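## Task

Move the yellow sponge onto the coffee table in the neighbouring room so it rests there without the robot holding it, and keep the robot upright and untilted throughout.

## Robot and tools

Robot: TidyBot++, a four-caster mobile base (0.54 m long, 0.50 m wide, 0.38 m tall) carrying a single seven-joint arm with a two-finger gripper. The shoulder sits 0.12 m ahead of the base centre at 0.68 m height. Cameras: base_camera (fixed on the base, looking forward and down) and wrist_camera (fisheye, looks along the hand). A loose object may occasionally get nudged by something outside the robot's control.

Frames: the base frame has its origin on the floor below the base centre, x forward, y left, z up. hand_pose is reported in this frame and marks the point between the finger pads; its z axis runs out along the fingers, its y axis is the closing direction. The odometry frame is the base frame as it was when the scene began. Heading is positive to the left, range -3.142 to 3.142. base_tilt is in degrees, positive when leaning forward or right.

execute_actions: argument "actions" is a list holding one action or none (empty returns state and pictures only). An action may contain "base", "joints", or both, plus optional "speeds"; the motions start together. "base" holds exactly one key, each a relative offset from where the base currently is: translate_m (metres, forward positive, -2 to 2), strafe_m (metres, left positive, -2 to 2), rotate_rad (radians, counter-clockwise positive, -6.3 to 6.3). "joints" gives absolute targets by name, radians: joint_1_rad (any angle; whole arm about vertical, positive is clockwise from above, opposite to rotate_rad), joint_2_rad shoulder -2.249 to 2.249, joint_3_rad any angle, joint_4_rad elbow -2.579 to 2.579, joint_5_rad any angle, joint_6_rad wrist -2.099 to 2.099, joint_7_rad any angle (hand down: positive turns counter-clockwise from above; at 1.57 fingers open left/right), and gripper_pos 0 (open, ~85 mm gap) to 1 (closed), gap about 85 x (1 - gripper_pos) mm. Unbounded joints go the short way, so rotate further in steps under half a turn. "speeds" caps top speed for that action: translate_m and strafe_m 0.05 to 0.5 m/s, rotate_rad 0.1 to 1.57 rad/s (maximum is the default). A base move needing over 8.667 s is rejected, and no action exceeds 15 s. "cameras" picks images: base_camera, wrist_camera, or all (default); [] gives none. Bad keys or out-of-range values make the whole call rejected with no motion. Anything left out of an action may still be driving toward an earlier target.

wait: seconds 0 to 10, commands nothing, returns state and images. zoom_image: camera plus region [x0, y0, x1, y1] in pixels of that camera's last full image, at most 504 x 504. base_camera is 644x364, wrist_camera 644x476. read_manual only returns licence text. finished_scene(scene) ends scene 1 or 2 irreversibly and reports success; the object must already rest on the table, released. A reply with no tool call ends everything.

Arm geometry: upper arm 0.42 m, forearm 0.31 m, hand 0.31 m. With joint_1_rad 0, joint_3_rad 3.14, joint_5_rad 0 (near the start) the arm moves in the base's x-z plane; segment tilts from vertical (forward positive) are j2, j2-j4, and j2-j4-j6, and the hand point lies ahead of and above the shoulder by the sums of length x sin and length x cos of these. The arm begins folded, hand down, jutting up to 0.08 m past the base front, elbow up to 1.15 m high. A downward hand reaches at most about 0.94 m above floor, only near the base. Closed fingertips stick about 20 mm beyond the hand point.

Result lines: base_status and joint_status tell how each motion ended. "done" for the base only means the wheels turned the commanded amount (slip counts). "off_target": stopped short, may still push. "contact_stop" or "time_out": target dropped, holding in place. "joint command not followed" with "cause:" means arm targets were withheld (e.g. self-collision); the gripper part still runs, and withheld targets may be retried later. on_its_own lists uncommanded motion. For the gripper at 1, "done" means empty; "off_target" means something is held. motor_effort is percent of maximum, with the peak in brackets; readings carry fixed offsets and noise. base_odometry counts wheel rotation and drifts a few cm and degrees over many moves. "ARM HIT" means the arm struck the base or itself. MOTOR HOT warns from 60 °C; OVER-TEMPERATURE FAULT at 75 °C lets the arm sink, with "limit_stop_at_motor_heat" on affected keys (resend targets).

Accuracy: friction leaves joints slightly short even when reported done; to correct, send last command + (wanted - read) for all seven joints. hand_pose may be 1-2 cm off; trust the images. Held loads make the arm sag; never command a joint to its current reading while carrying, since it may sink further.

Avoid: tipping or ending tilted (fails the task). Do not drive while the arm is caught on something around 0.8 m or higher; sideways force on a raised hand can lift wheels; retract the arm or back off to right a lean. A blocked base pushes hard until timeout and may still say "done". Torque faults (joints 1-4 over 104.5 N m, warn 56.7; joints 5-7 over 51.3, warn 29.4) freeze the arm and gripper 10 s while the base continues. Avoid drops, slips, slams and hard shoves. The robot holds your last command while you think, and a base offset counts from the last reported position.

Each tool is called after "Call:" as name([rows], argument=value, ...), one row to a line, values as JSON.

## Session

I'll start by checking the robot's state and camera views.

Call:
execute_actions(actions=[])

Scene clock: 0.00 s.
base_odometry: x=+0.000 y=+0.000 heading=+0.000 (m, m, rad; odometry frame)
base_tilt: forward=+0.2 right=-0.1 (deg)
base_status: not commanded
joint_positions: joint_1_rad=+0.024 joint_2_rad=-0.357 joint_3_rad=+3.201 joint_4_rad=-2.544 joint_5_rad=-0.012 joint_6_rad=-0.868 joint_7_rad=+1.620 gripper_pos=+0.000
joint_status: not commanded
motor_effort: joint_1_rad=+0 joint_2_rad=-1 joint_3_rad=+0 joint_4_rad=+14 joint_5_rad=+0 joint_6_rad=+1 joint_7_rad=+0 (%)
hand_pose: x=+0.2562 y=-0.0048 z=+0.5845 quat_wxyz=(-0.012, +0.999, -0.019, +0.044) (m; base frame)
pictures: base_camera, wrist_camera
Images, in order (width x height): base_camera 644x364, wrist_camera 644x476.

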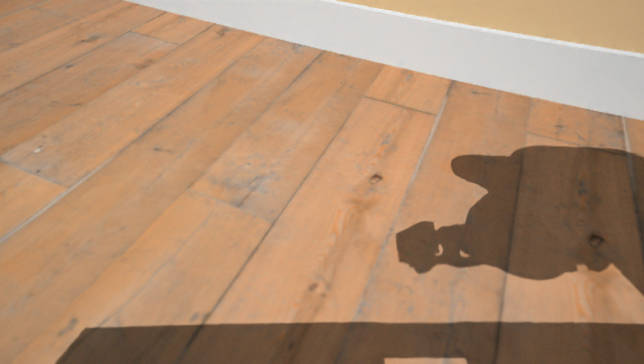

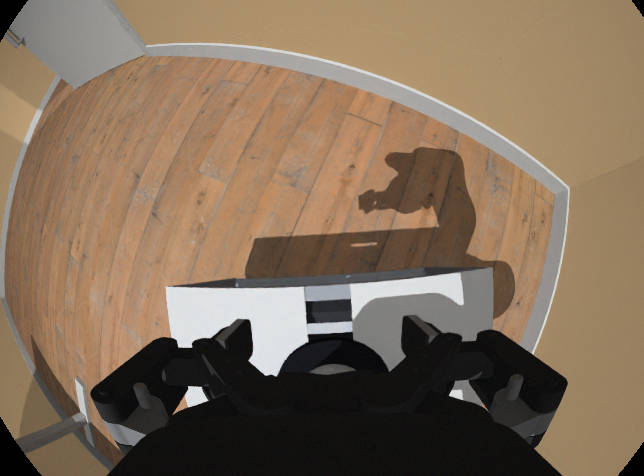

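Call:
execute_actions([
  {"base": {"rotate_rad": 1.3}, "joints": {"joint_6_rad": 0.35}},
])

Scene clock: 10.07 s.
base_odometry: x=+0.000 y=+0.000 heading=+1.300 (m, m, rad; odometry frame)
base_tilt: forward=+0.2 right=-0.1 (deg)
base_status: done
joint_positions: joint_1_rad=+0.024 joint_2_rad=-0.357 joint_3_rad=+3.201 joint_4_rad=-2.543 joint_5_rad=-0.012 joint_6_rad=+0.334 joint_7_rad=+1.620 gripper_pos=+0.000
joint_status: all done
motor_effort: joint_1_rad=+0(1) joint_2_rad=-5(6) joint_3_rad=+0(1) joint_4_rad=+19(19) joint_5_rad=+0(1) joint_6_rad=+8(8) joint_7_rad=+0(0) (%)
hand_pose: x=+0.5269 y=-0.0350 z=+0.8079 quat_wxyz=(+0.028, +0.799, -0.024, +0.600) (m; base frame)
pictures: base_camera, wrist_camera
camera_calibration (this result's frames):
wrist_camera: T_world_to_cam=[[-0.0812286, -0.996691, -0.00310611, 0.0127158], [-0.250482, 0.0234301, -0.967838, 0.979277], [0.964707, -0.0778381, -0.251557, -0.177401], [0, 0, 0, 1]] pos_world=[0.417465, -0.0240794, 0.903194]
Images, in order (width x height): base_camera 644x364, wrist_camera 644x476.

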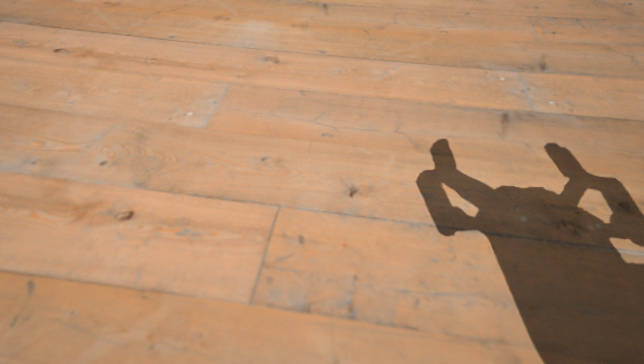

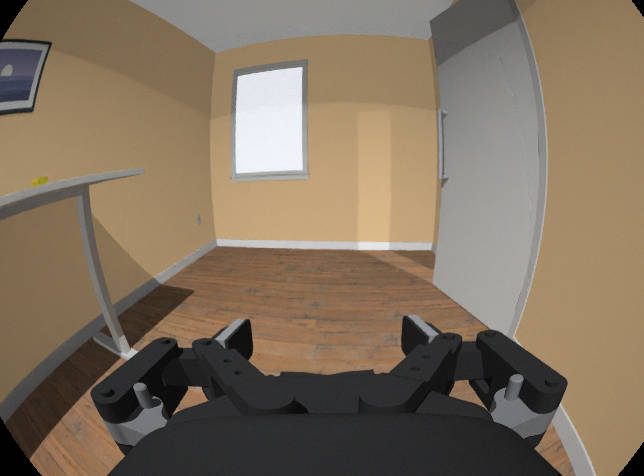

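Call:
execute_actions([
  {"base": {"rotate_rad": 1.2}},
])

Scene clock: 16.20 s.
base_odometry: x=+0.000 y=+0.000 heading=+2.499 (m, m, rad; odometry frame)
base_tilt: forward=+0.2 right=-0.1 (deg)
base_status: done
joint_positions: joint_1_rad=+0.024 joint_2_rad=-0.357 joint_3_rad=+3.201 joint_4_rad=-2.543 joint_5_rad=-0.012 joint_6_rad=+0.334 joint_7_rad=+1.620 gripper_pos=+0.000
joint_status: not commanded
motor_effort: joint_1_rad=+0(1) joint_2_rad=-5(6) joint_3_rad=+0(2) joint_4_rad=+19(20) joint_5_rad=+1(2) joint_6_rad=+8(8) joint_7_rad=+0(0) (%)
hand_pose: x=+0.5269 y=-0.0348 z=+0.8079 quat_wxyz=(+0.028, +0.799, -0.024, +0.600) (m; base frame)
pictures: base_camera, wrist_camera
camera_calibration (this result's frames):
wrist_camera: T_world_to_cam=[[-0.0808182, -0.996724, -0.00295284, 0.0125621], [-0.250495, 0.0231784, -0.96784, 0.979277], [0.964739, -0.0774794, -0.251548, -0.177407], [0, 0, 0, 1]] pos_world=[0.417471, -0.0239225, 0.903195]
Images, in order (width x height): base_camera 644x364, wrist_camera 644x476.

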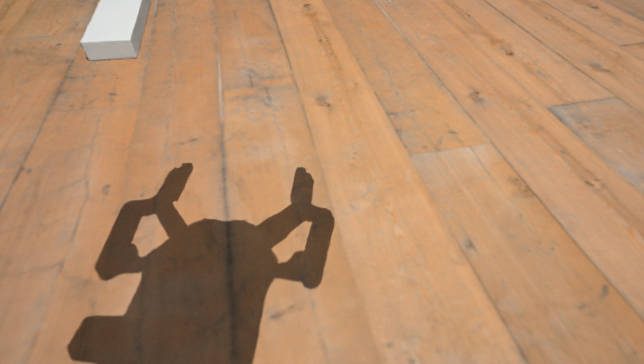

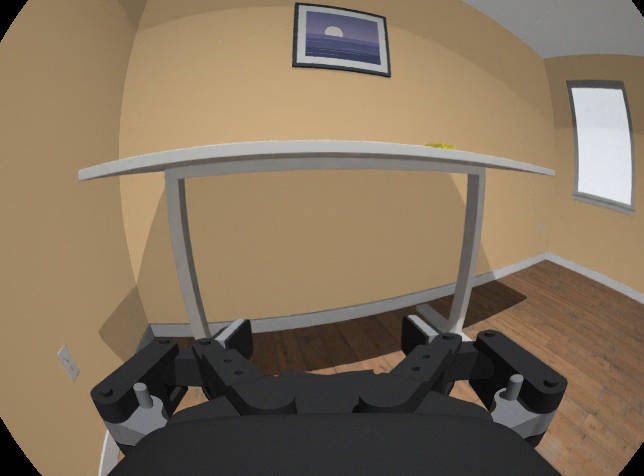

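Call:
execute_actions([
  {"base": {"rotate_rad": 0.2}, "joints": {"joint_1_rad": 0.0, "joint_2_rad": -0.2, "joint_3_rad": 3.14, "joint_4_rad": -1.4, "joint_5_rad": 0.0, "joint_6_rad": -0.8, "joint_7_rad": 1.57}},
])

Scene clock: 45.13 s.
base_odometry: x=+0.000 y=+0.000 heading=+2.699 (m, m, rad; odometry frame)
base_tilt: forward=+0.2 right=-0.2 (deg)
base_status: done
joint_positions: joint_1_rad=+0.016 joint_2_rad=-0.218 joint_3_rad=+3.153 joint_4_rad=-1.417 joint_5_rad=-0.012 joint_6_rad=-0.762 joint_7_rad=+1.609 gripper_pos=+0.000
joint_status: all done
motor_effort: joint_1_rad=+0(1) joint_2_rad=-11(11) joint_3_rad=+0(2) joint_4_rad=+20(23) joint_5_rad=+1(1) joint_6_rad=+8(9) joint_7_rad=+0(1) (%)
hand_pose: x=+0.6089 y=-0.0106 z=+1.0885 quat_wxyz=(+0.011, +0.831, +0.002, +0.557) (m; base frame)
pictures: base_camera, wrist_camera
camera_calibration (this result's frames):
wrist_camera: T_world_to_cam=[[-0.0194544, -0.999806, 0.0030126, 0.00023483], [-0.353883, 0.00406774, -0.935281, 1.29819], [0.935087, -0.0192614, -0.353894, -0.054001], [0, 0, 0, 1]] pos_world=[0.509908, -0.00608605, 1.19506]
Images, in order (width x height): base_camera 644x364, wrist_camera 644x476.

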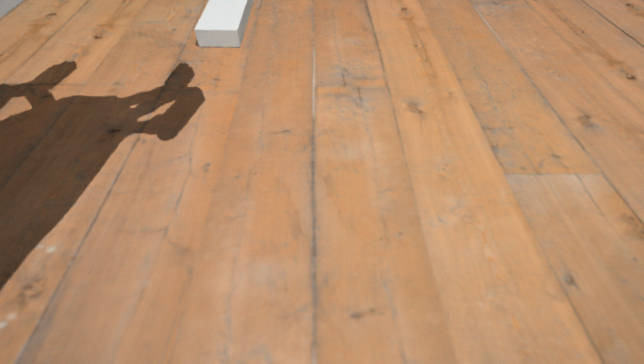

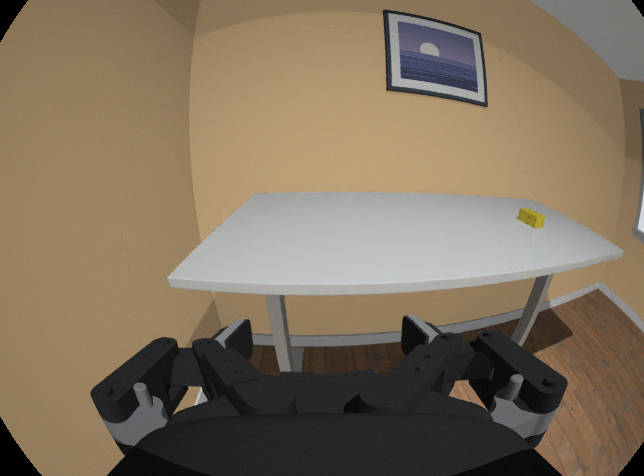

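Call:
zoom_image(camera="wrist_camera", region=[480, 180, 640, 290])

Region (480, 180, 640, 290) of wrist_camera's 644x476 image, scaled by 3.150; it fills the top 346 rows of this view, and the rest is white.

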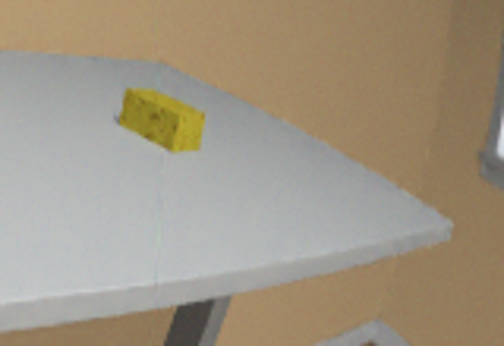

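Call:
execute_actions([
  {"base": {"strafe_m": -0.775}, "joints": {"joint_1_rad": 0.0, "joint_2_rad": 0.125, "joint_3_rad": 3.14, "joint_4_rad": -0.88, "joint_5_rad": 0.0, "joint_6_rad": -1.3, "joint_7_rad": 1.55}},
])

Scene clock: 81.83 s.
base_odometry: x=+0.331 y=+0.701 heading=+2.700 (m, m, rad; odometry frame)
base_tilt: forward=+0.3 right=-0.1 (deg)
base_status: done
joint_positions: joint_1_rad=+0.009 joint_2_rad=+0.117 joint_3_rad=+3.146 joint_4_rad=-0.900 joint_5_rad=-0.012 joint_6_rad=-1.263 joint_7_rad=+1.589 gripper_pos=+0.000
joint_status: all done
motor_effort: joint_1_rad=+0(2) joint_2_rad=-21(21) joint_3_rad=-1(2) joint_4_rad=+18(20) joint_5_rad=+0(0) joint_6_rad=+6(8) joint_7_rad=+0(0) (%)
hand_pose: x=+0.6718 y=-0.0024 z=+1.0623 quat_wxyz=(+0.001, +0.909, +0.003, +0.418) (m; base frame)
pictures: base_camera, wrist_camera
camera_calibration (this result's frames):
wrist_camera: T_world_to_cam=[[-0.0117148, -0.999879, -0.0102157, 0.0185554], [-0.629248, 0.0153115, -0.777053, 1.31279], [0.777116, -0.00267477, -0.629352, 0.276894], [0, 0, 0, 1]] pos_world=[0.61111, -0.000807006, 1.19456]
Images, in order (width x height): base_camera 644x364, wrist_camera 644x476.

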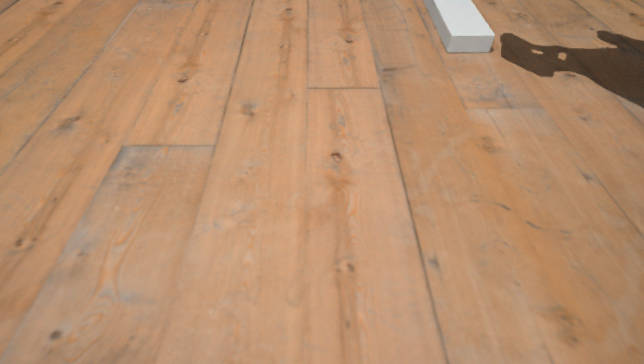

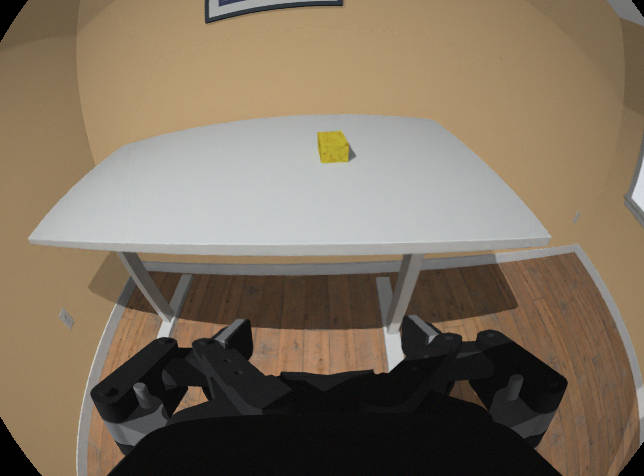

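Call:
zoom_image(camera="wrist_camera", region=[280, 100, 400, 190])

Call:
zoom_image(camera="wrist_camera", region=[270, 215, 390, 305])

Region (280, 100, 400, 190) of wrist_camera's 644x476 image, scaled by 4.200; it fills the top 378 rows of this view, and the rest is white.

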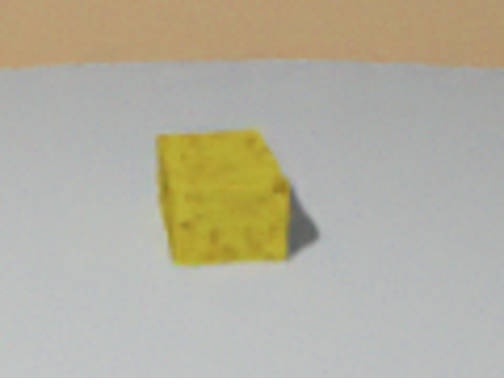

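Region (270, 215, 390, 305) of wrist_camera's 644x476 image, scaled by 4.200; it fills the top 378 rows of this view, and the rest is white.

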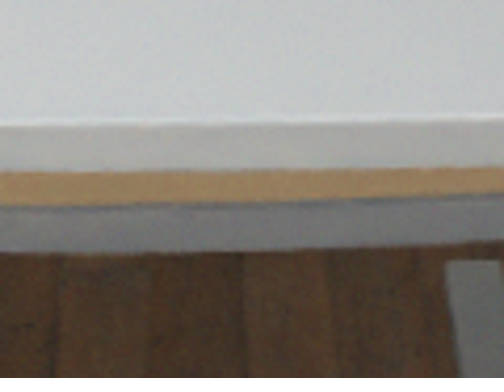

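Call:
execute_actions([
  {"base": {"translate_m": 0.52}},
])

Scene clock: 109.37 s.
base_odometry: x=-0.139 y=+0.924 heading=+2.699 (m, m, rad; odometry frame)
base_tilt: forward=+0.3 right=-0.1 (deg)
base_status: done
joint_positions: joint_1_rad=+0.009 joint_2_rad=+0.130 joint_3_rad=+3.146 joint_4_rad=-0.896 joint_5_rad=-0.012 joint_6_rad=-1.265 joint_7_rad=+1.589 gripper_pos=+0.000
joint_status: not commanded
motor_effort: joint_1_rad=+0(1) joint_2_rad=-21(24) joint_3_rad=+0(1) joint_4_rad=+19(19) joint_5_rad=+0(1) joint_6_rad=+6(7) joint_7_rad=+0(0) (%)
hand_pose: x=+0.6764 y=-0.0025 z=+1.0564 quat_wxyz=(+0.001, +0.911, +0.003, +0.412) (m; base frame)
pictures: base_camera, wrist_camera
camera_calibration (this result's frames):
wrist_camera: T_world_to_cam=[[-0.0118012, -0.999879, -0.0101678, 0.0185229], [-0.638378, 0.0153603, -0.76957, 1.30936], [0.769632, -0.00259096, -0.638482, 0.284278], [0, 0, 0, 1]] pos_world=[0.617296, -0.000854909, 1.18934]
Images, in order (width x height): base_camera 644x364, wrist_camera 644x476.

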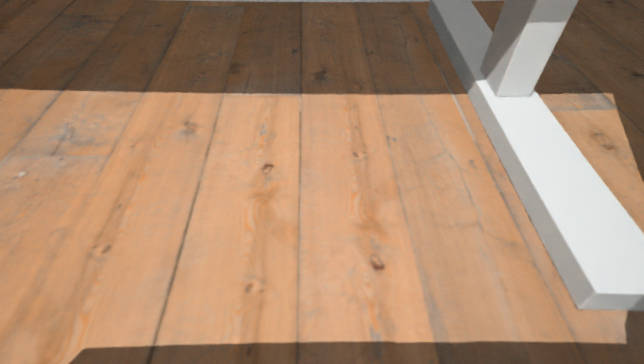

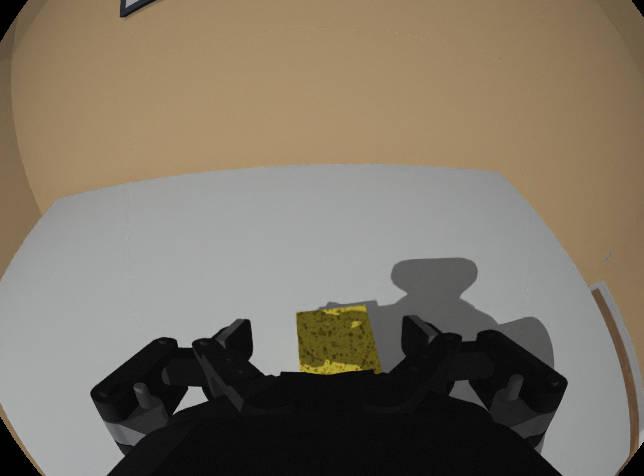

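Call:
zoom_image(camera="wrist_camera", region=[230, 280, 430, 400])

Region (230, 280, 430, 400) of wrist_camera's 644x476 image, scaled by 2.520; it fills the top 302 rows of this view, and the rest is white.

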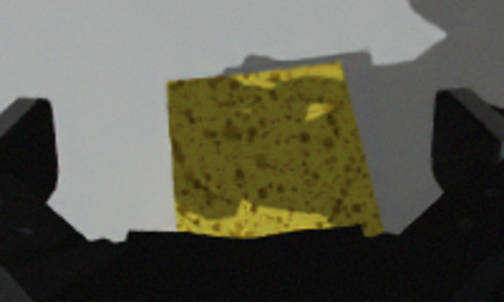

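Call:
execute_actions([
  {"base": {"strafe_m": -0.01}, "joints": {"joint_2_rad": 0.272, "joint_4_rad": -0.725, "joint_6_rad": -1.477}},
], cameras=["wrist_camera"])

Scene clock: 141.00 s.
base_odometry: x=-0.135 y=+0.933 heading=+2.700 (m, m, rad; odometry frame)
base_tilt: forward=+0.2 right=-0.1 (deg)
base_status: done
joint_positions: joint_1_rad=+0.007 joint_2_rad=+0.271 joint_3_rad=+3.145 joint_4_rad=-0.743 joint_5_rad=-0.012 joint_6_rad=-1.441 joint_7_rad=+1.589 gripper_pos=+0.000
joint_status: all done
motor_effort: joint_1_rad=+0(2) joint_2_rad=-25(28) joint_3_rad=-1(2) joint_4_rad=+18(19) joint_5_rad=+1(0) joint_6_rad=+5(7) joint_7_rad=+0(0) (%)
hand_pose: x=+0.6960 y=-0.0006 z=+1.0125 quat_wxyz=(-0.001, +0.942, +0.005, +0.337) (m; base frame)
pictures: wrist_camera
camera_calibration (this result's frames):
wrist_camera: T_world_to_cam=[[-0.00853402, -0.999923, -0.00901803, 0.0166955], [-0.755127, 0.0123562, -0.655462, 1.2538], [0.655523, 0.00121604, -0.755175, 0.438719], [0, 0, 0, 1]] pos_world=[0.659327, 0.000668606, 1.15327]
Images, in order (width x height): wrist_camera 644x476.

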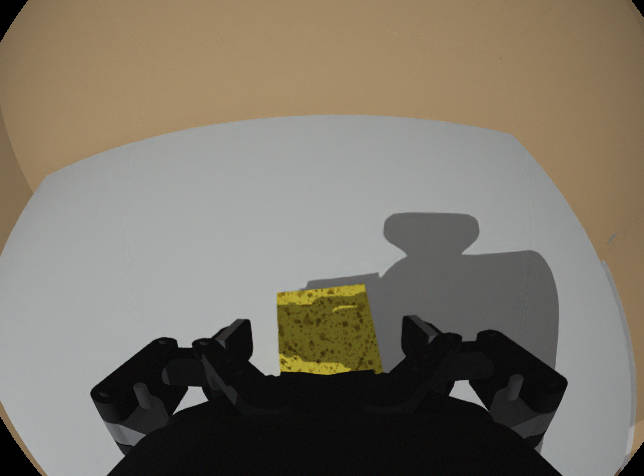

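Call:
zoom_image(camera="wrist_camera", region=[230, 260, 430, 400])

Region (230, 260, 430, 400) of wrist_camera's 644x476 image, scaled by 2.520; it fills the top 353 rows of this view, and the rest is white.

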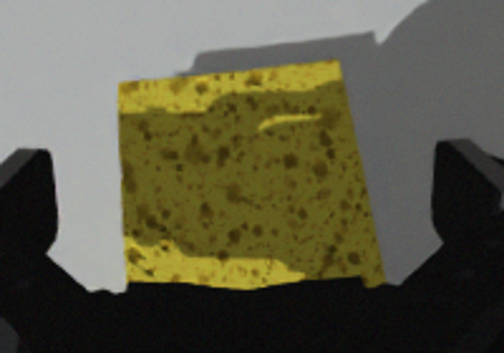

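Call:
execute_actions([
  {"joints": {"joint_2_rad": 0.197, "joint_4_rad": -1.03, "joint_6_rad": -1.207}},
], cameras=["wrist_camera"])

Scene clock: 169.77 s.
base_odometry: x=-0.135 y=+0.933 heading=+2.700 (m, m, rad; odometry frame)
base_tilt: forward=+0.2 right=-0.1 (deg)
base_status: not commanded
joint_positions: joint_1_rad=+0.007 joint_2_rad=+0.207 joint_3_rad=+3.145 joint_4_rad=-1.009 joint_5_rad=-0.012 joint_6_rad=-1.243 joint_7_rad=+1.589 gripper_pos=+0.000
joint_status: all done
motor_effort: joint_1_rad=-1(1) joint_2_rad=-25(25) joint_3_rad=-1(1) joint_4_rad=+19(20) joint_5_rad=+1(0) joint_6_rad=+5(5) joint_7_rad=+1(0) (%)
hand_pose: x=+0.6968 y=-0.0009 z=+0.9612 quat_wxyz=(-0.001, +0.942, +0.004, +0.335) (m; base frame)
pictures: wrist_camera
camera_calibration (this result's frames):
wrist_camera: T_world_to_cam=[[-0.0106764, -0.999891, -0.0102255, 0.0185965], [-0.757569, 0.0147627, -0.652588, 1.21976], [0.652668, 0.000779268, -0.757644, 0.403877], [0, 0, 0, 1]] pos_world=[0.660654, 0.000272703, 1.10219]
Images, in order (width x height): wrist_camera 644x476.

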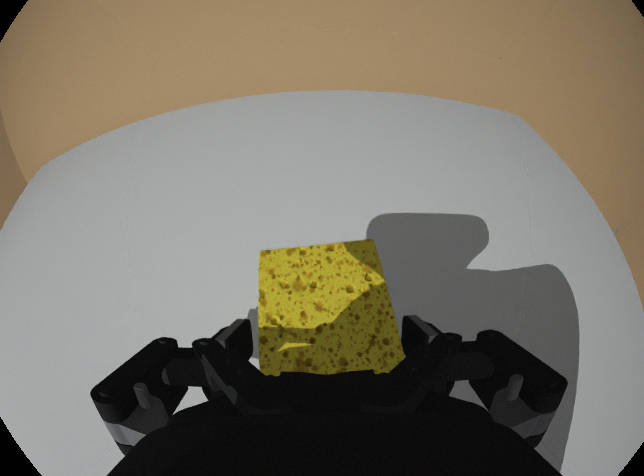

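Call:
zoom_image(camera="wrist_camera", region=[210, 220, 450, 400])

Region (210, 220, 450, 400) of wrist_camera's 644x476 image, scaled by 2.100; it fills the top 378 rows of this view, and the rest is white.

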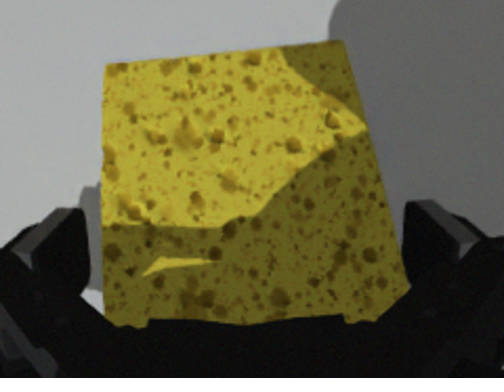

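Call:
execute_actions([
  {"joints": {"gripper_pos": 1.0}},
], cameras=["wrist_camera"])

Scene clock: 185.40 s.
base_odometry: x=-0.135 y=+0.933 heading=+2.700 (m, m, rad; odometry frame)
base_tilt: forward=+0.2 right=-0.1 (deg)
base_status: not commanded
joint_positions: joint_1_rad=+0.007 joint_2_rad=+0.196 joint_3_rad=+3.145 joint_4_rad=-1.015 joint_5_rad=-0.012 joint_6_rad=-1.235 joint_7_rad=+1.589 gripper_pos=+0.363
joint_status: gripper_pos off_target (ended at +0.363, target +1.000)
motor_effort: joint_1_rad=+0(1) joint_2_rad=-24(25) joint_3_rad=-1(1) joint_4_rad=+18(19) joint_5_rad=+1(0) joint_6_rad=+5(5) joint_7_rad=+0(0) (%)
hand_pose: x=+0.6947 y=-0.0009 z=+0.9661 quat_wxyz=(-0.001, +0.940, +0.004, +0.341) (m; base frame)
pictures: wrist_camera
camera_calibration (this result's frames):
wrist_camera: T_world_to_cam=[[-0.0106287, -0.999891, -0.0102962, 0.0186609], [-0.749392, 0.0147823, -0.661961, 1.22474], [0.662041, 0.00068009, -0.749467, 0.39448], [0, 0, 0, 1]] pos_world=[0.656851, 0.000285998, 1.10658]
Images, in order (width x height): wrist_camera 644x476.

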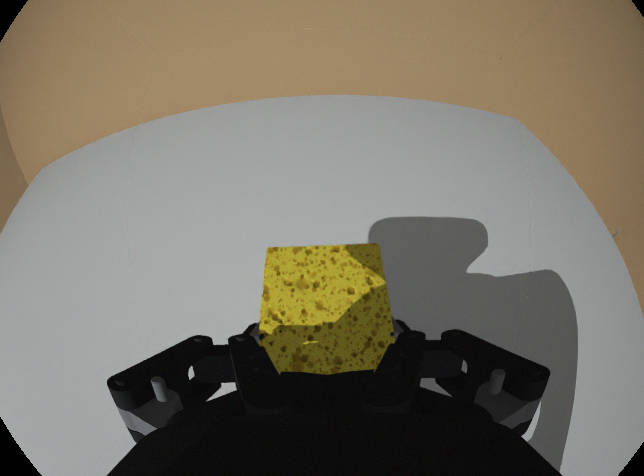

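Call:
execute_actions([
  {"base": {"translate_m": -0.52}, "joints": {"joint_2_rad": -0.3}},
], cameras=["wrist_camera"])

Scene clock: 293.90 s.
base_odometry: x=+0.335 y=+0.710 heading=+2.700 (m, m, rad; odometry frame)
base_tilt: forward=+0.3 right=-0.1 (deg)
base_status: done
joint_positions: joint_1_rad=+0.007 joint_2_rad=-0.310 joint_3_rad=+3.145 joint_4_rad=-1.024 joint_5_rad=-0.012 joint_6_rad=-1.233 joint_7_rad=+1.589 gripper_pos=+0.363
joint_status: all done
motor_effort: joint_1_rad=-1(1) joint_2_rad=-4(30) joint_3_rad=+0(1) joint_4_rad=+16(21) joint_5_rad=+1(1) joint_6_rad=+8(8) joint_7_rad=+0(0) (%)
hand_pose: x=+0.4859 y=+0.0008 z=+1.2055 quat_wxyz=(+0.002, +0.827, +0.005, +0.562) (m; base frame)
pictures: wrist_camera
camera_calibration (this result's frames):
wrist_camera: T_world_to_cam=[[-0.00467133, -0.999931, -0.010755, 0.018276], [-0.341426, 0.0117036, -0.939836, 1.36346], [0.939897, -0.000718262, -0.341457, 0.0853613], [0, 0, 0, 1]] pos_world=[0.385376, 0.00237864, 1.31077]
Images, in order (width x height): wrist_camera 644x476.

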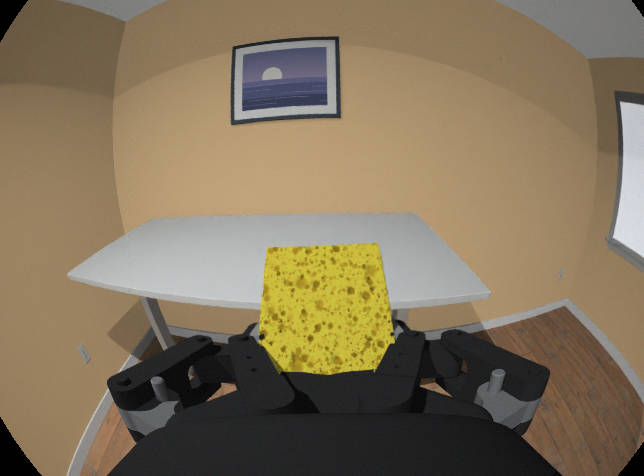

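Call:
execute_actions([
  {"base": {"rotate_rad": -3.14}, "joints": {"joint_2_rad": -0.36, "joint_4_rad": -2.45, "joint_6_rad": -0.75}},
])

Scene clock: 303.93 s.
base_odometry: x=+0.335 y=+0.710 heading=-0.440 (m, m, rad; odometry frame)
base_tilt: forward=+0.3 right=-0.1 (deg)
base_status: done
joint_positions: joint_1_rad=+0.007 joint_2_rad=-0.343 joint_3_rad=+3.144 joint_4_rad=-2.432 joint_5_rad=-0.012 joint_6_rad=-0.788 joint_7_rad=+1.589 gripper_pos=+0.363
joint_status: all done
motor_effort: joint_1_rad=+0(1) joint_2_rad=-3(10) joint_3_rad=+0(2) joint_4_rad=+16(21) joint_5_rad=+1(2) joint_6_rad=+2(7) joint_7_rad=+0(0) (%)
hand_pose: x=+0.3318 y=+0.0021 z=+0.6217 quat_wxyz=(-0.003, +0.991, +0.001, +0.131) (m; base frame)
pictures: base_camera, wrist_camera
camera_calibration (this result's frames):
wrist_camera: T_world_to_cam=[[-0.0183734, -0.999792, -0.00890033, 0.0160247], [-0.957546, 0.020157, -0.287575, 0.561019], [0.287695, 0.00323875, -0.957717, 0.630299], [0, 0, 0, 1]] pos_world=[0.356162, 0.00267151, 0.765126]
Images, in order (width x height): base_camera 644x364, wrist_camera 644x476.

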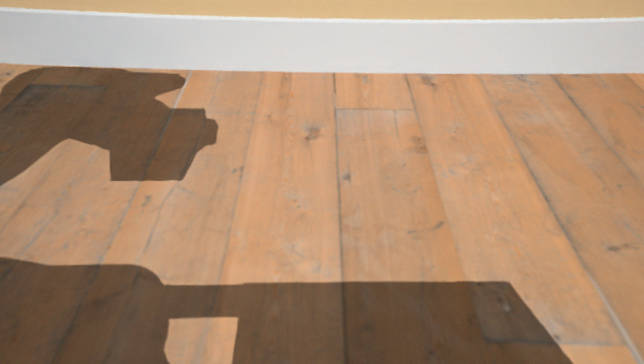

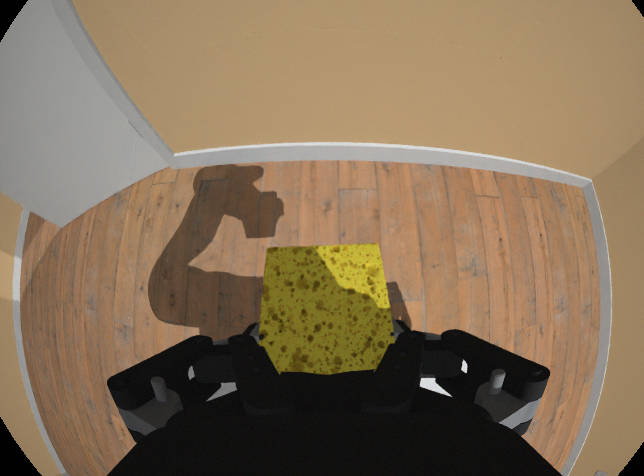

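Call:
execute_actions([
  {"base": {"strafe_m": 1.86}, "joints": {"joint_1_rad": 0.75, "joint_4_rad": -2.3, "joint_6_rad": -0.45}},
])

Scene clock: 361.50 s.
base_odometry: x=+1.129 y=+2.392 heading=-0.441 (m, m, rad; odometry frame)
base_tilt: forward=+0.2 right=-0.1 (deg)
base_status: done
joint_positions: joint_1_rad=+0.738 joint_2_rad=-0.348 joint_3_rad=+3.144 joint_4_rad=-2.321 joint_5_rad=-0.012 joint_6_rad=-0.488 joint_7_rad=+1.589 gripper_pos=+0.363
joint_status: all done
motor_effort: joint_1_rad=+0(1) joint_2_rad=-6(6) joint_3_rad=+0(1) joint_4_rad=+20(20) joint_5_rad=+0(1) joint_6_rad=+5(6) joint_7_rad=+0(0) (%)
hand_pose: x=+0.3736 y=-0.2282 z=+0.7128 quat_wxyz=(+0.119, +0.880, -0.337, +0.312) (m; base frame)
pictures: base_camera, wrist_camera
camera_calibration (this result's frames):
wrist_camera: T_world_to_cam=[[-0.6806, -0.732567, -0.0113651, 0.0974629], [-0.55065, 0.521697, -0.651627, 0.853823], [0.48329, -0.437239, -0.758455, 0.390636], [0, 0, 0, 1]] pos_world=[0.347701, -0.203237, 0.853761]
Images, in order (width x height): base_camera 644x364, wrist_camera 644x476.

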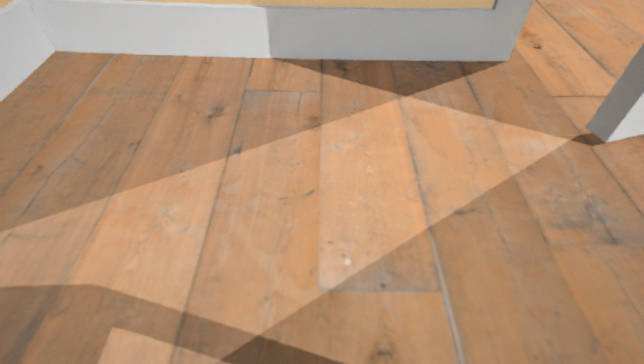

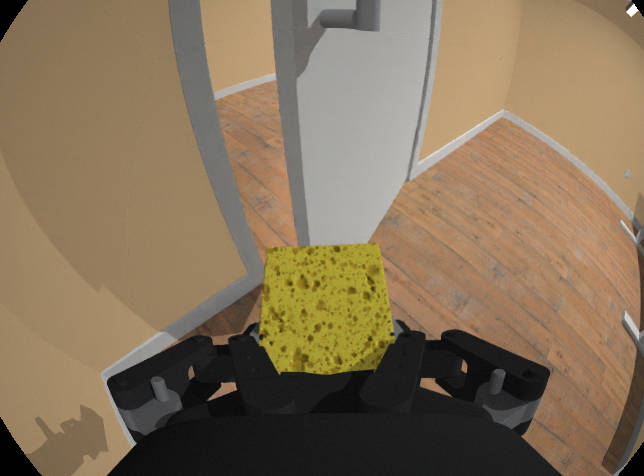

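Call:
zoom_image(camera="base_camera", region=[444, 0, 644, 170])

Region (444, 0, 644, 170) of base_camera's 644x364 image, scaled by 2.520; it fills the top 428 rows of this view, and the rest is white.

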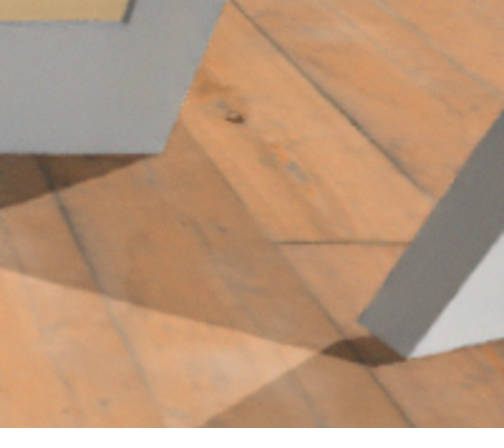

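Call:
execute_actions([
  {"joints": {"joint_1_rad": 0.44, "joint_2_rad": 1.53, "joint_4_rad": -0.33, "joint_5_rad": -0.29, "joint_6_rad": -1.75}},
])

Scene clock: 467.50 s.
base_odometry: x=+1.129 y=+2.392 heading=-0.441 (m, m, rad; odometry frame)
base_tilt: forward=+0.2 right=-0.1 (deg)
base_status: not commanded
joint_positions: joint_1_rad=+0.453 joint_2_rad=+1.525 joint_3_rad=+3.144 joint_4_rad=-0.351 joint_5_rad=-0.264 joint_6_rad=-1.711 joint_7_rad=+1.589 gripper_pos=+0.363
joint_status: all done
motor_effort: joint_1_rad=+0(1) joint_2_rad=-48(50) joint_3_rad=-3(3) joint_4_rad=+14(19) joint_5_rad=+0(1) joint_6_rad=-3(6) joint_7_rad=+0(0) (%)
hand_pose: x=+0.6843 y=-0.1851 z=+0.3359 quat_wxyz=(-0.178, +0.942, -0.220, -0.183) (m; base frame)
pictures: base_camera, wrist_camera
camera_calibration (this result's frames):
wrist_camera: T_world_to_cam=[[-0.495603, -0.833816, -0.243164, 0.268714], [-0.833646, 0.378097, 0.402588, 0.56978], [-0.243744, 0.402236, -0.882493, 0.668003], [0, 0, 0, 1]] pos_world=[0.770992, -0.260069, 0.425464]
Images, in order (width x height): base_camera 644x364, wrist_camera 644x476.

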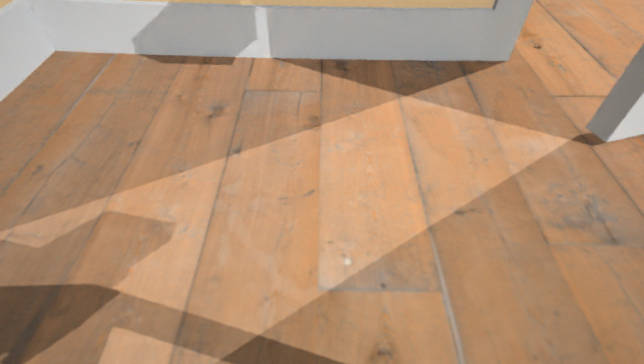

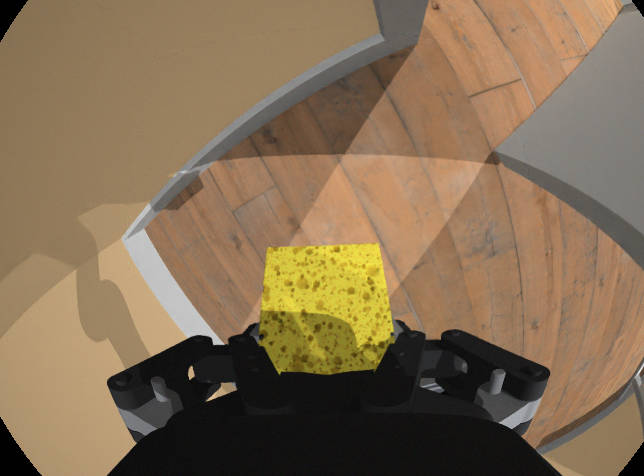

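Call:
execute_actions([
  {"base": {"rotate_rad": -0.95}, "speeds": {"rotate_rad": 0.4}},
])

Scene clock: 472.37 s.
base_odometry: x=+1.129 y=+2.392 heading=-1.390 (m, m, rad; odometry frame)
base_tilt: forward=+0.3 right=-0.1 (deg)
base_status: done
joint_positions: joint_1_rad=+0.442 joint_2_rad=+1.526 joint_3_rad=+3.138 joint_4_rad=-0.349 joint_5_rad=-0.272 joint_6_rad=-1.712 joint_7_rad=+1.588 gripper_pos=+0.363
joint_status: not commanded
motor_effort: joint_1_rad=+0(19) joint_2_rad=-48(51) joint_3_rad=-3(6) joint_4_rad=+14(16) joint_5_rad=-2(10) joint_6_rad=-3(4) joint_7_rad=+0(1) (%)
hand_pose: x=+0.6886 y=-0.1751 z=+0.3371 quat_wxyz=(-0.183, +0.942, -0.214, -0.182) (m; base frame)
pictures: base_camera, wrist_camera
camera_calibration (this result's frames):
wrist_camera: T_world_to_cam=[[-0.486572, -0.835449, -0.255486, 0.277142], [-0.839429, 0.366044, 0.40171, 0.571253], [-0.242089, 0.409923, -0.879407, 0.665248], [0, 0, 0, 1]] pos_world=[0.775425, -0.250266, 0.426352]
Images, in order (width x height): base_camera 644x364, wrist_camera 644x476.

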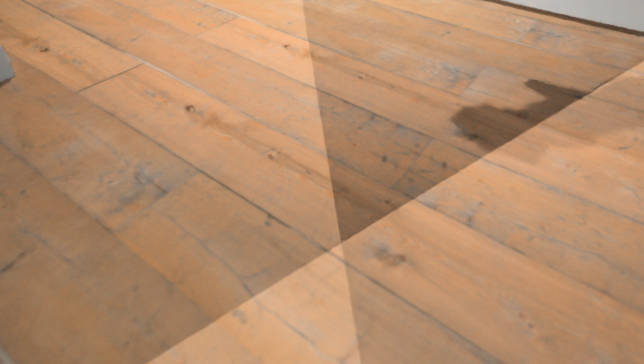

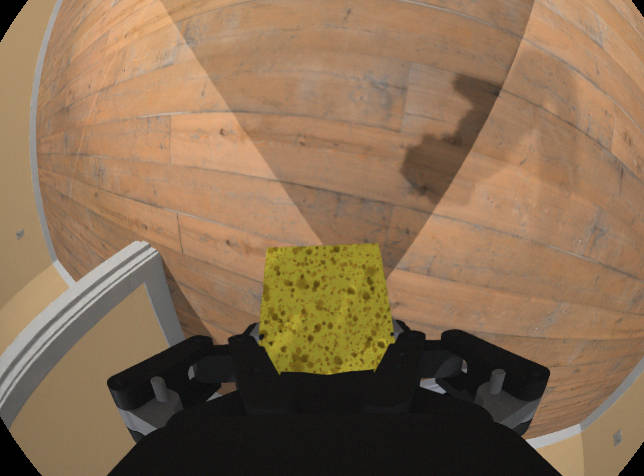

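Call:
execute_actions(actions=[], cameras=["base_camera"])

Scene clock: 475.10 s.
base_odometry: x=+1.129 y=+2.392 heading=-1.390 (m, m, rad; odometry frame)
base_tilt: forward=+0.3 right=-0.1 (deg)
base_status: done
joint_positions: joint_1_rad=+0.442 joint_2_rad=+1.526 joint_3_rad=+3.138 joint_4_rad=-0.349 joint_5_rad=-0.272 joint_6_rad=-1.712 joint_7_rad=+1.588 gripper_pos=+0.363
joint_status: not commanded
motor_effort: joint_1_rad=+0(19) joint_2_rad=-48(51) joint_3_rad=-3(6) joint_4_rad=+14(16) joint_5_rad=-2(10) joint_6_rad=-3(4) joint_7_rad=+0(1) (%)
hand_pose: x=+0.6886 y=-0.1751 z=+0.3371 quat_wxyz=(-0.183, +0.942, -0.214, -0.182) (m; base frame)
pictures: base_camera
Images, in order (width x height): base_camera 644x364.

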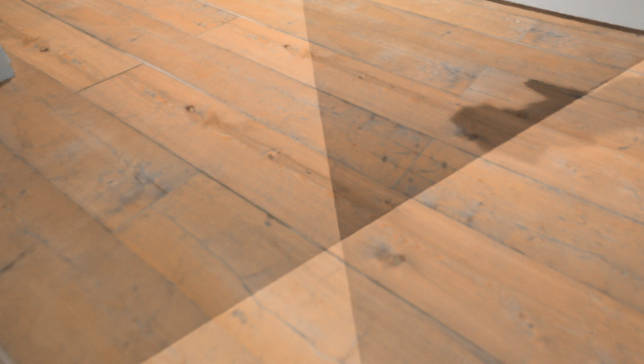

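Call:
execute_actions([
  {"base": {"translate_m": 0.86}, "speeds": {"translate_m": 0.35}, "joints": {"joint_1_rad": -0.01, "joint_2_rad": -0.37, "joint_4_rad": -2.47, "joint_5_rad": 0.03, "joint_6_rad": -0.8}},
])

Scene clock: 497.73 s.
base_odometry: x=+1.283 y=+1.546 heading=-1.391 (m, m, rad; odometry frame)
base_tilt: forward=+0.2 right=-0.1 (deg)
base_status: done
joint_positions: joint_1_rad=+0.006 joint_2_rad=-0.356 joint_3_rad=+3.138 joint_4_rad=-2.452 joint_5_rad=+0.004 joint_6_rad=-0.836 joint_7_rad=+1.588 gripper_pos=+0.363
joint_status: all done
motor_effort: joint_1_rad=+0(3) joint_2_rad=-2(51) joint_3_rad=+0(3) joint_4_rad=+16(17) joint_5_rad=+1(2) joint_6_rad=+2(4) joint_7_rad=+0(0) (%)
hand_pose: x=+0.3090 y=-0.0002 z=+0.6140 quat_wxyz=(+0.003, +0.994, +0.009, +0.104) (m; base frame)
pictures: base_camera, wrist_camera
camera_calibration (this result's frames):
wrist_camera: T_world_to_cam=[[-0.0045526, -0.999966, 0.00685784, -0.000719743], [-0.971899, 0.00281056, -0.23538, 0.509402], [0.235353, -0.00773672, -0.971879, 0.654409], [0, 0, 0, 1]] pos_world=[0.341067, 0.00291155, 0.755914]
Images, in order (width x height): base_camera 644x364, wrist_camera 644x476.

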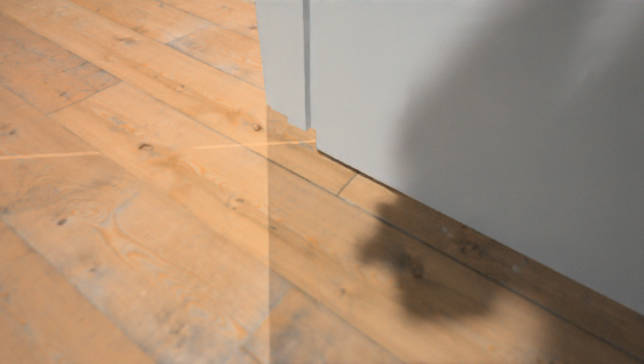

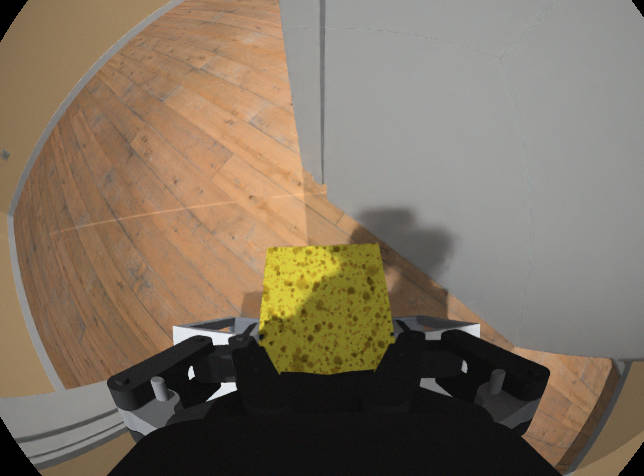

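Call:
execute_actions([
  {"base": {"rotate_rad": 0.925}, "joints": {"joint_6_rad": -0.2}},
])

Scene clock: 509.00 s.
base_odometry: x=+1.283 y=+1.546 heading=-0.466 (m, m, rad; odometry frame)
base_tilt: forward=+0.3 right=-0.1 (deg)
base_status: done
joint_positions: joint_1_rad=+0.000 joint_2_rad=-0.356 joint_3_rad=+3.138 joint_4_rad=-2.459 joint_5_rad=+0.006 joint_6_rad=-0.216 joint_7_rad=+1.588 gripper_pos=+0.363
joint_status: all done
motor_effort: joint_1_rad=+0(0) joint_2_rad=-5(5) joint_3_rad=+0(1) joint_4_rad=+19(18) joint_5_rad=+1(0) joint_6_rad=+6(6) joint_7_rad=+0(0) (%)
hand_pose: x=+0.4712 y=+0.0021 z=+0.7048 quat_wxyz=(+0.005, +0.917, +0.012, +0.400) (m; base frame)
pictures: base_camera, wrist_camera
camera_calibration (this result's frames):
wrist_camera: T_world_to_cam=[[0.00197079, -0.999981, 0.00584904, -0.000657282], [-0.659395, -0.0056968, -0.751775, 0.905153], [0.751794, -0.00237523, -0.659393, 0.240816], [0, 0, 0, 1]] pos_world=[0.415811, 0.00507121, 0.839268]
Images, in order (width x height): base_camera 644x364, wrist_camera 644x476.

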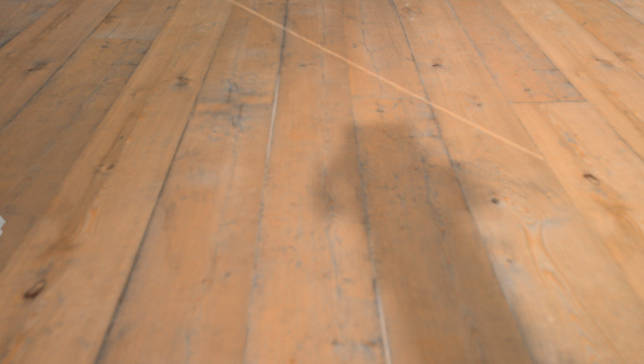

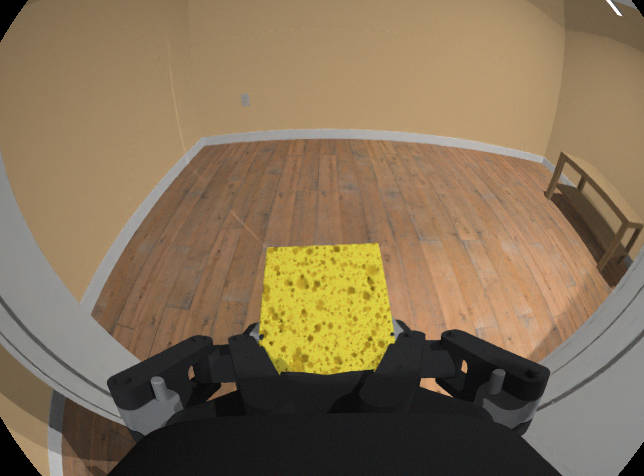

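Call:
zoom_image(camera="wrist_camera", region=[500, 130, 644, 300])

Region (500, 130, 644, 300) of wrist_camera's 644x476 image, scaled by 2.965; it fills the left 427 columns of this view, and the rest is white.

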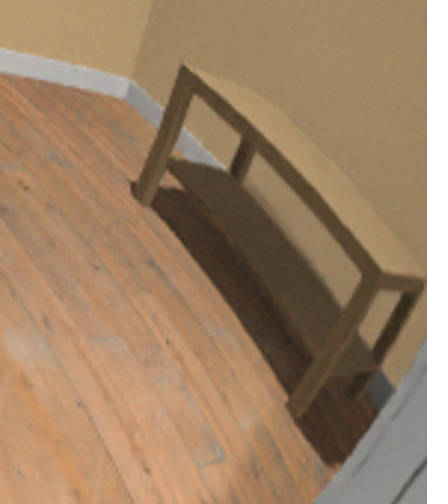

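Call:
execute_actions([
  {"base": {"translate_m": 1.1}},
], cameras=["wrist_camera"])

Scene clock: 528.10 s.
base_odometry: x=+2.267 y=+1.053 heading=-0.465 (m, m, rad; odometry frame)
base_tilt: forward=+0.2 right=-0.1 (deg)
base_status: done
joint_positions: joint_1_rad=+0.000 joint_2_rad=-0.361 joint_3_rad=+3.138 joint_4_rad=-2.459 joint_5_rad=+0.006 joint_6_rad=-0.216 joint_7_rad=+1.588 gripper_pos=+0.363
joint_status: not commanded
motor_effort: joint_1_rad=+0(0) joint_2_rad=-5(7) joint_3_rad=+0(0) joint_4_rad=+19(20) joint_5_rad=+0(1) joint_6_rad=+6(7) joint_7_rad=+0(0) (%)
hand_pose: x=+0.4711 y=+0.0021 z=+0.7065 quat_wxyz=(+0.005, +0.916, +0.012, +0.402) (m; base frame)
pictures: wrist_camera
camera_calibration (this result's frames):
wrist_camera: T_world_to_cam=[[0.00194203, -0.999981, 0.00585778, -0.000659805], [-0.655626, -0.00569635, -0.755064, 0.906937], [0.755083, -0.00237416, -0.655624, 0.23786], [0, 0, 0, 1]] pos_world=[0.415008, 0.00507116, 0.840747]
Images, in order (width x height): wrist_camera 644x476.

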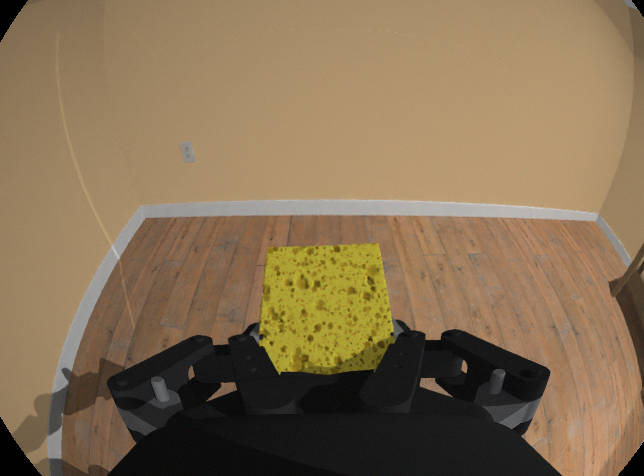

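Call:
execute_actions([
  {"base": {"strafe_m": -1.35}, "joints": {"joint_1_rad": 1.58, "joint_2_rad": 0.2, "joint_4_rad": -2.0, "joint_6_rad": -0.26}},
], cameras=["wrist_camera"])

Scene clock: 541.43 s.
base_odometry: x=+1.662 y=-0.154 heading=-0.465 (m, m, rad; odometry frame)
base_tilt: forward=+0.2 right=-0.1 (deg)
base_status: done
joint_positions: joint_1_rad=+1.571 joint_2_rad=+0.193 joint_3_rad=+3.138 joint_4_rad=-2.015 joint_5_rad=+0.006 joint_6_rad=-0.222 joint_7_rad=+1.588 gripper_pos=+0.363
joint_status: all done
motor_effort: joint_1_rad=+0(1) joint_2_rad=-23(24) joint_3_rad=-1(2) joint_4_rad=+17(19) joint_5_rad=+1(1) joint_6_rad=+6(6) joint_7_rad=+0(0) (%)
hand_pose: x=+0.1217 y=-0.5364 z=+0.6719 quat_wxyz=(+0.249, +0.672, -0.654, +0.243) (m; base frame)
pictures: wrist_camera
camera_calibration (this result's frames):
wrist_camera: T_world_to_cam=[[-0.999988, -0.00247242, 0.00418128, 0.119852], [-0.00464437, 0.738853, -0.67385, 0.914243], [-0.00142331, -0.673862, -0.738856, 0.265533], [0, 0, 0, 1]] pos_world=[0.124474, -0.496263, 0.811752]
Images, in order (width x height): wrist_camera 644x476.

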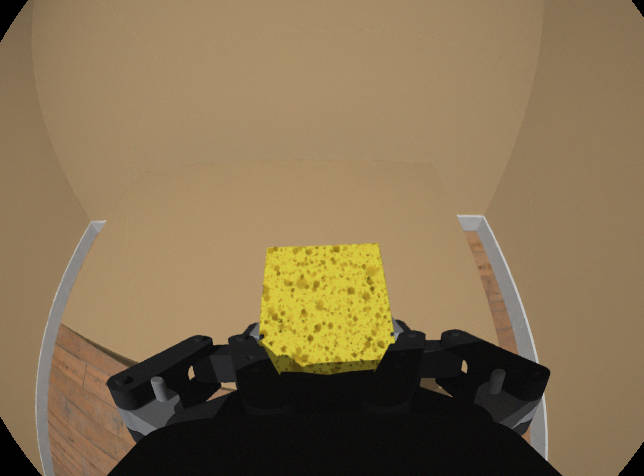

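Call:
zoom_image(camera="wrist_camera", region=[20, 130, 300, 400])

Call:
zoom_image(camera="wrist_camera", region=[340, 130, 620, 410])

Region (20, 130, 300, 400) of wrist_camera's 644x476 image, scaled by 1.800; it fills the top 486 rows of this view, and the rest is white.

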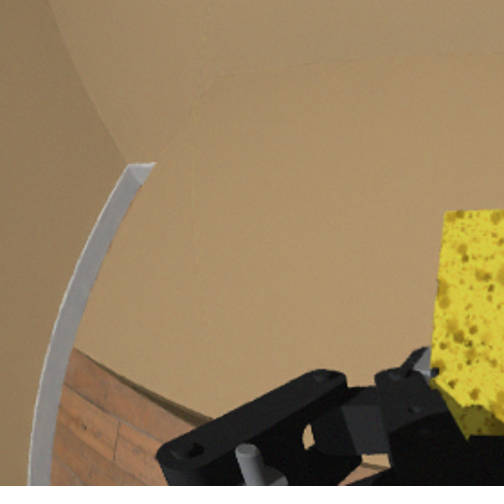

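Region (340, 130, 620, 410) of wrist_camera's 644x476 image, scaled by 1.800.

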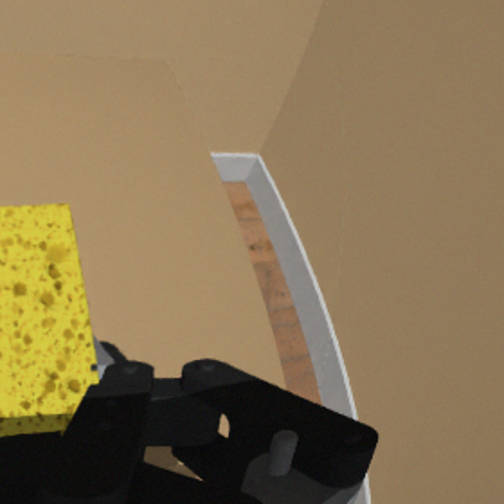

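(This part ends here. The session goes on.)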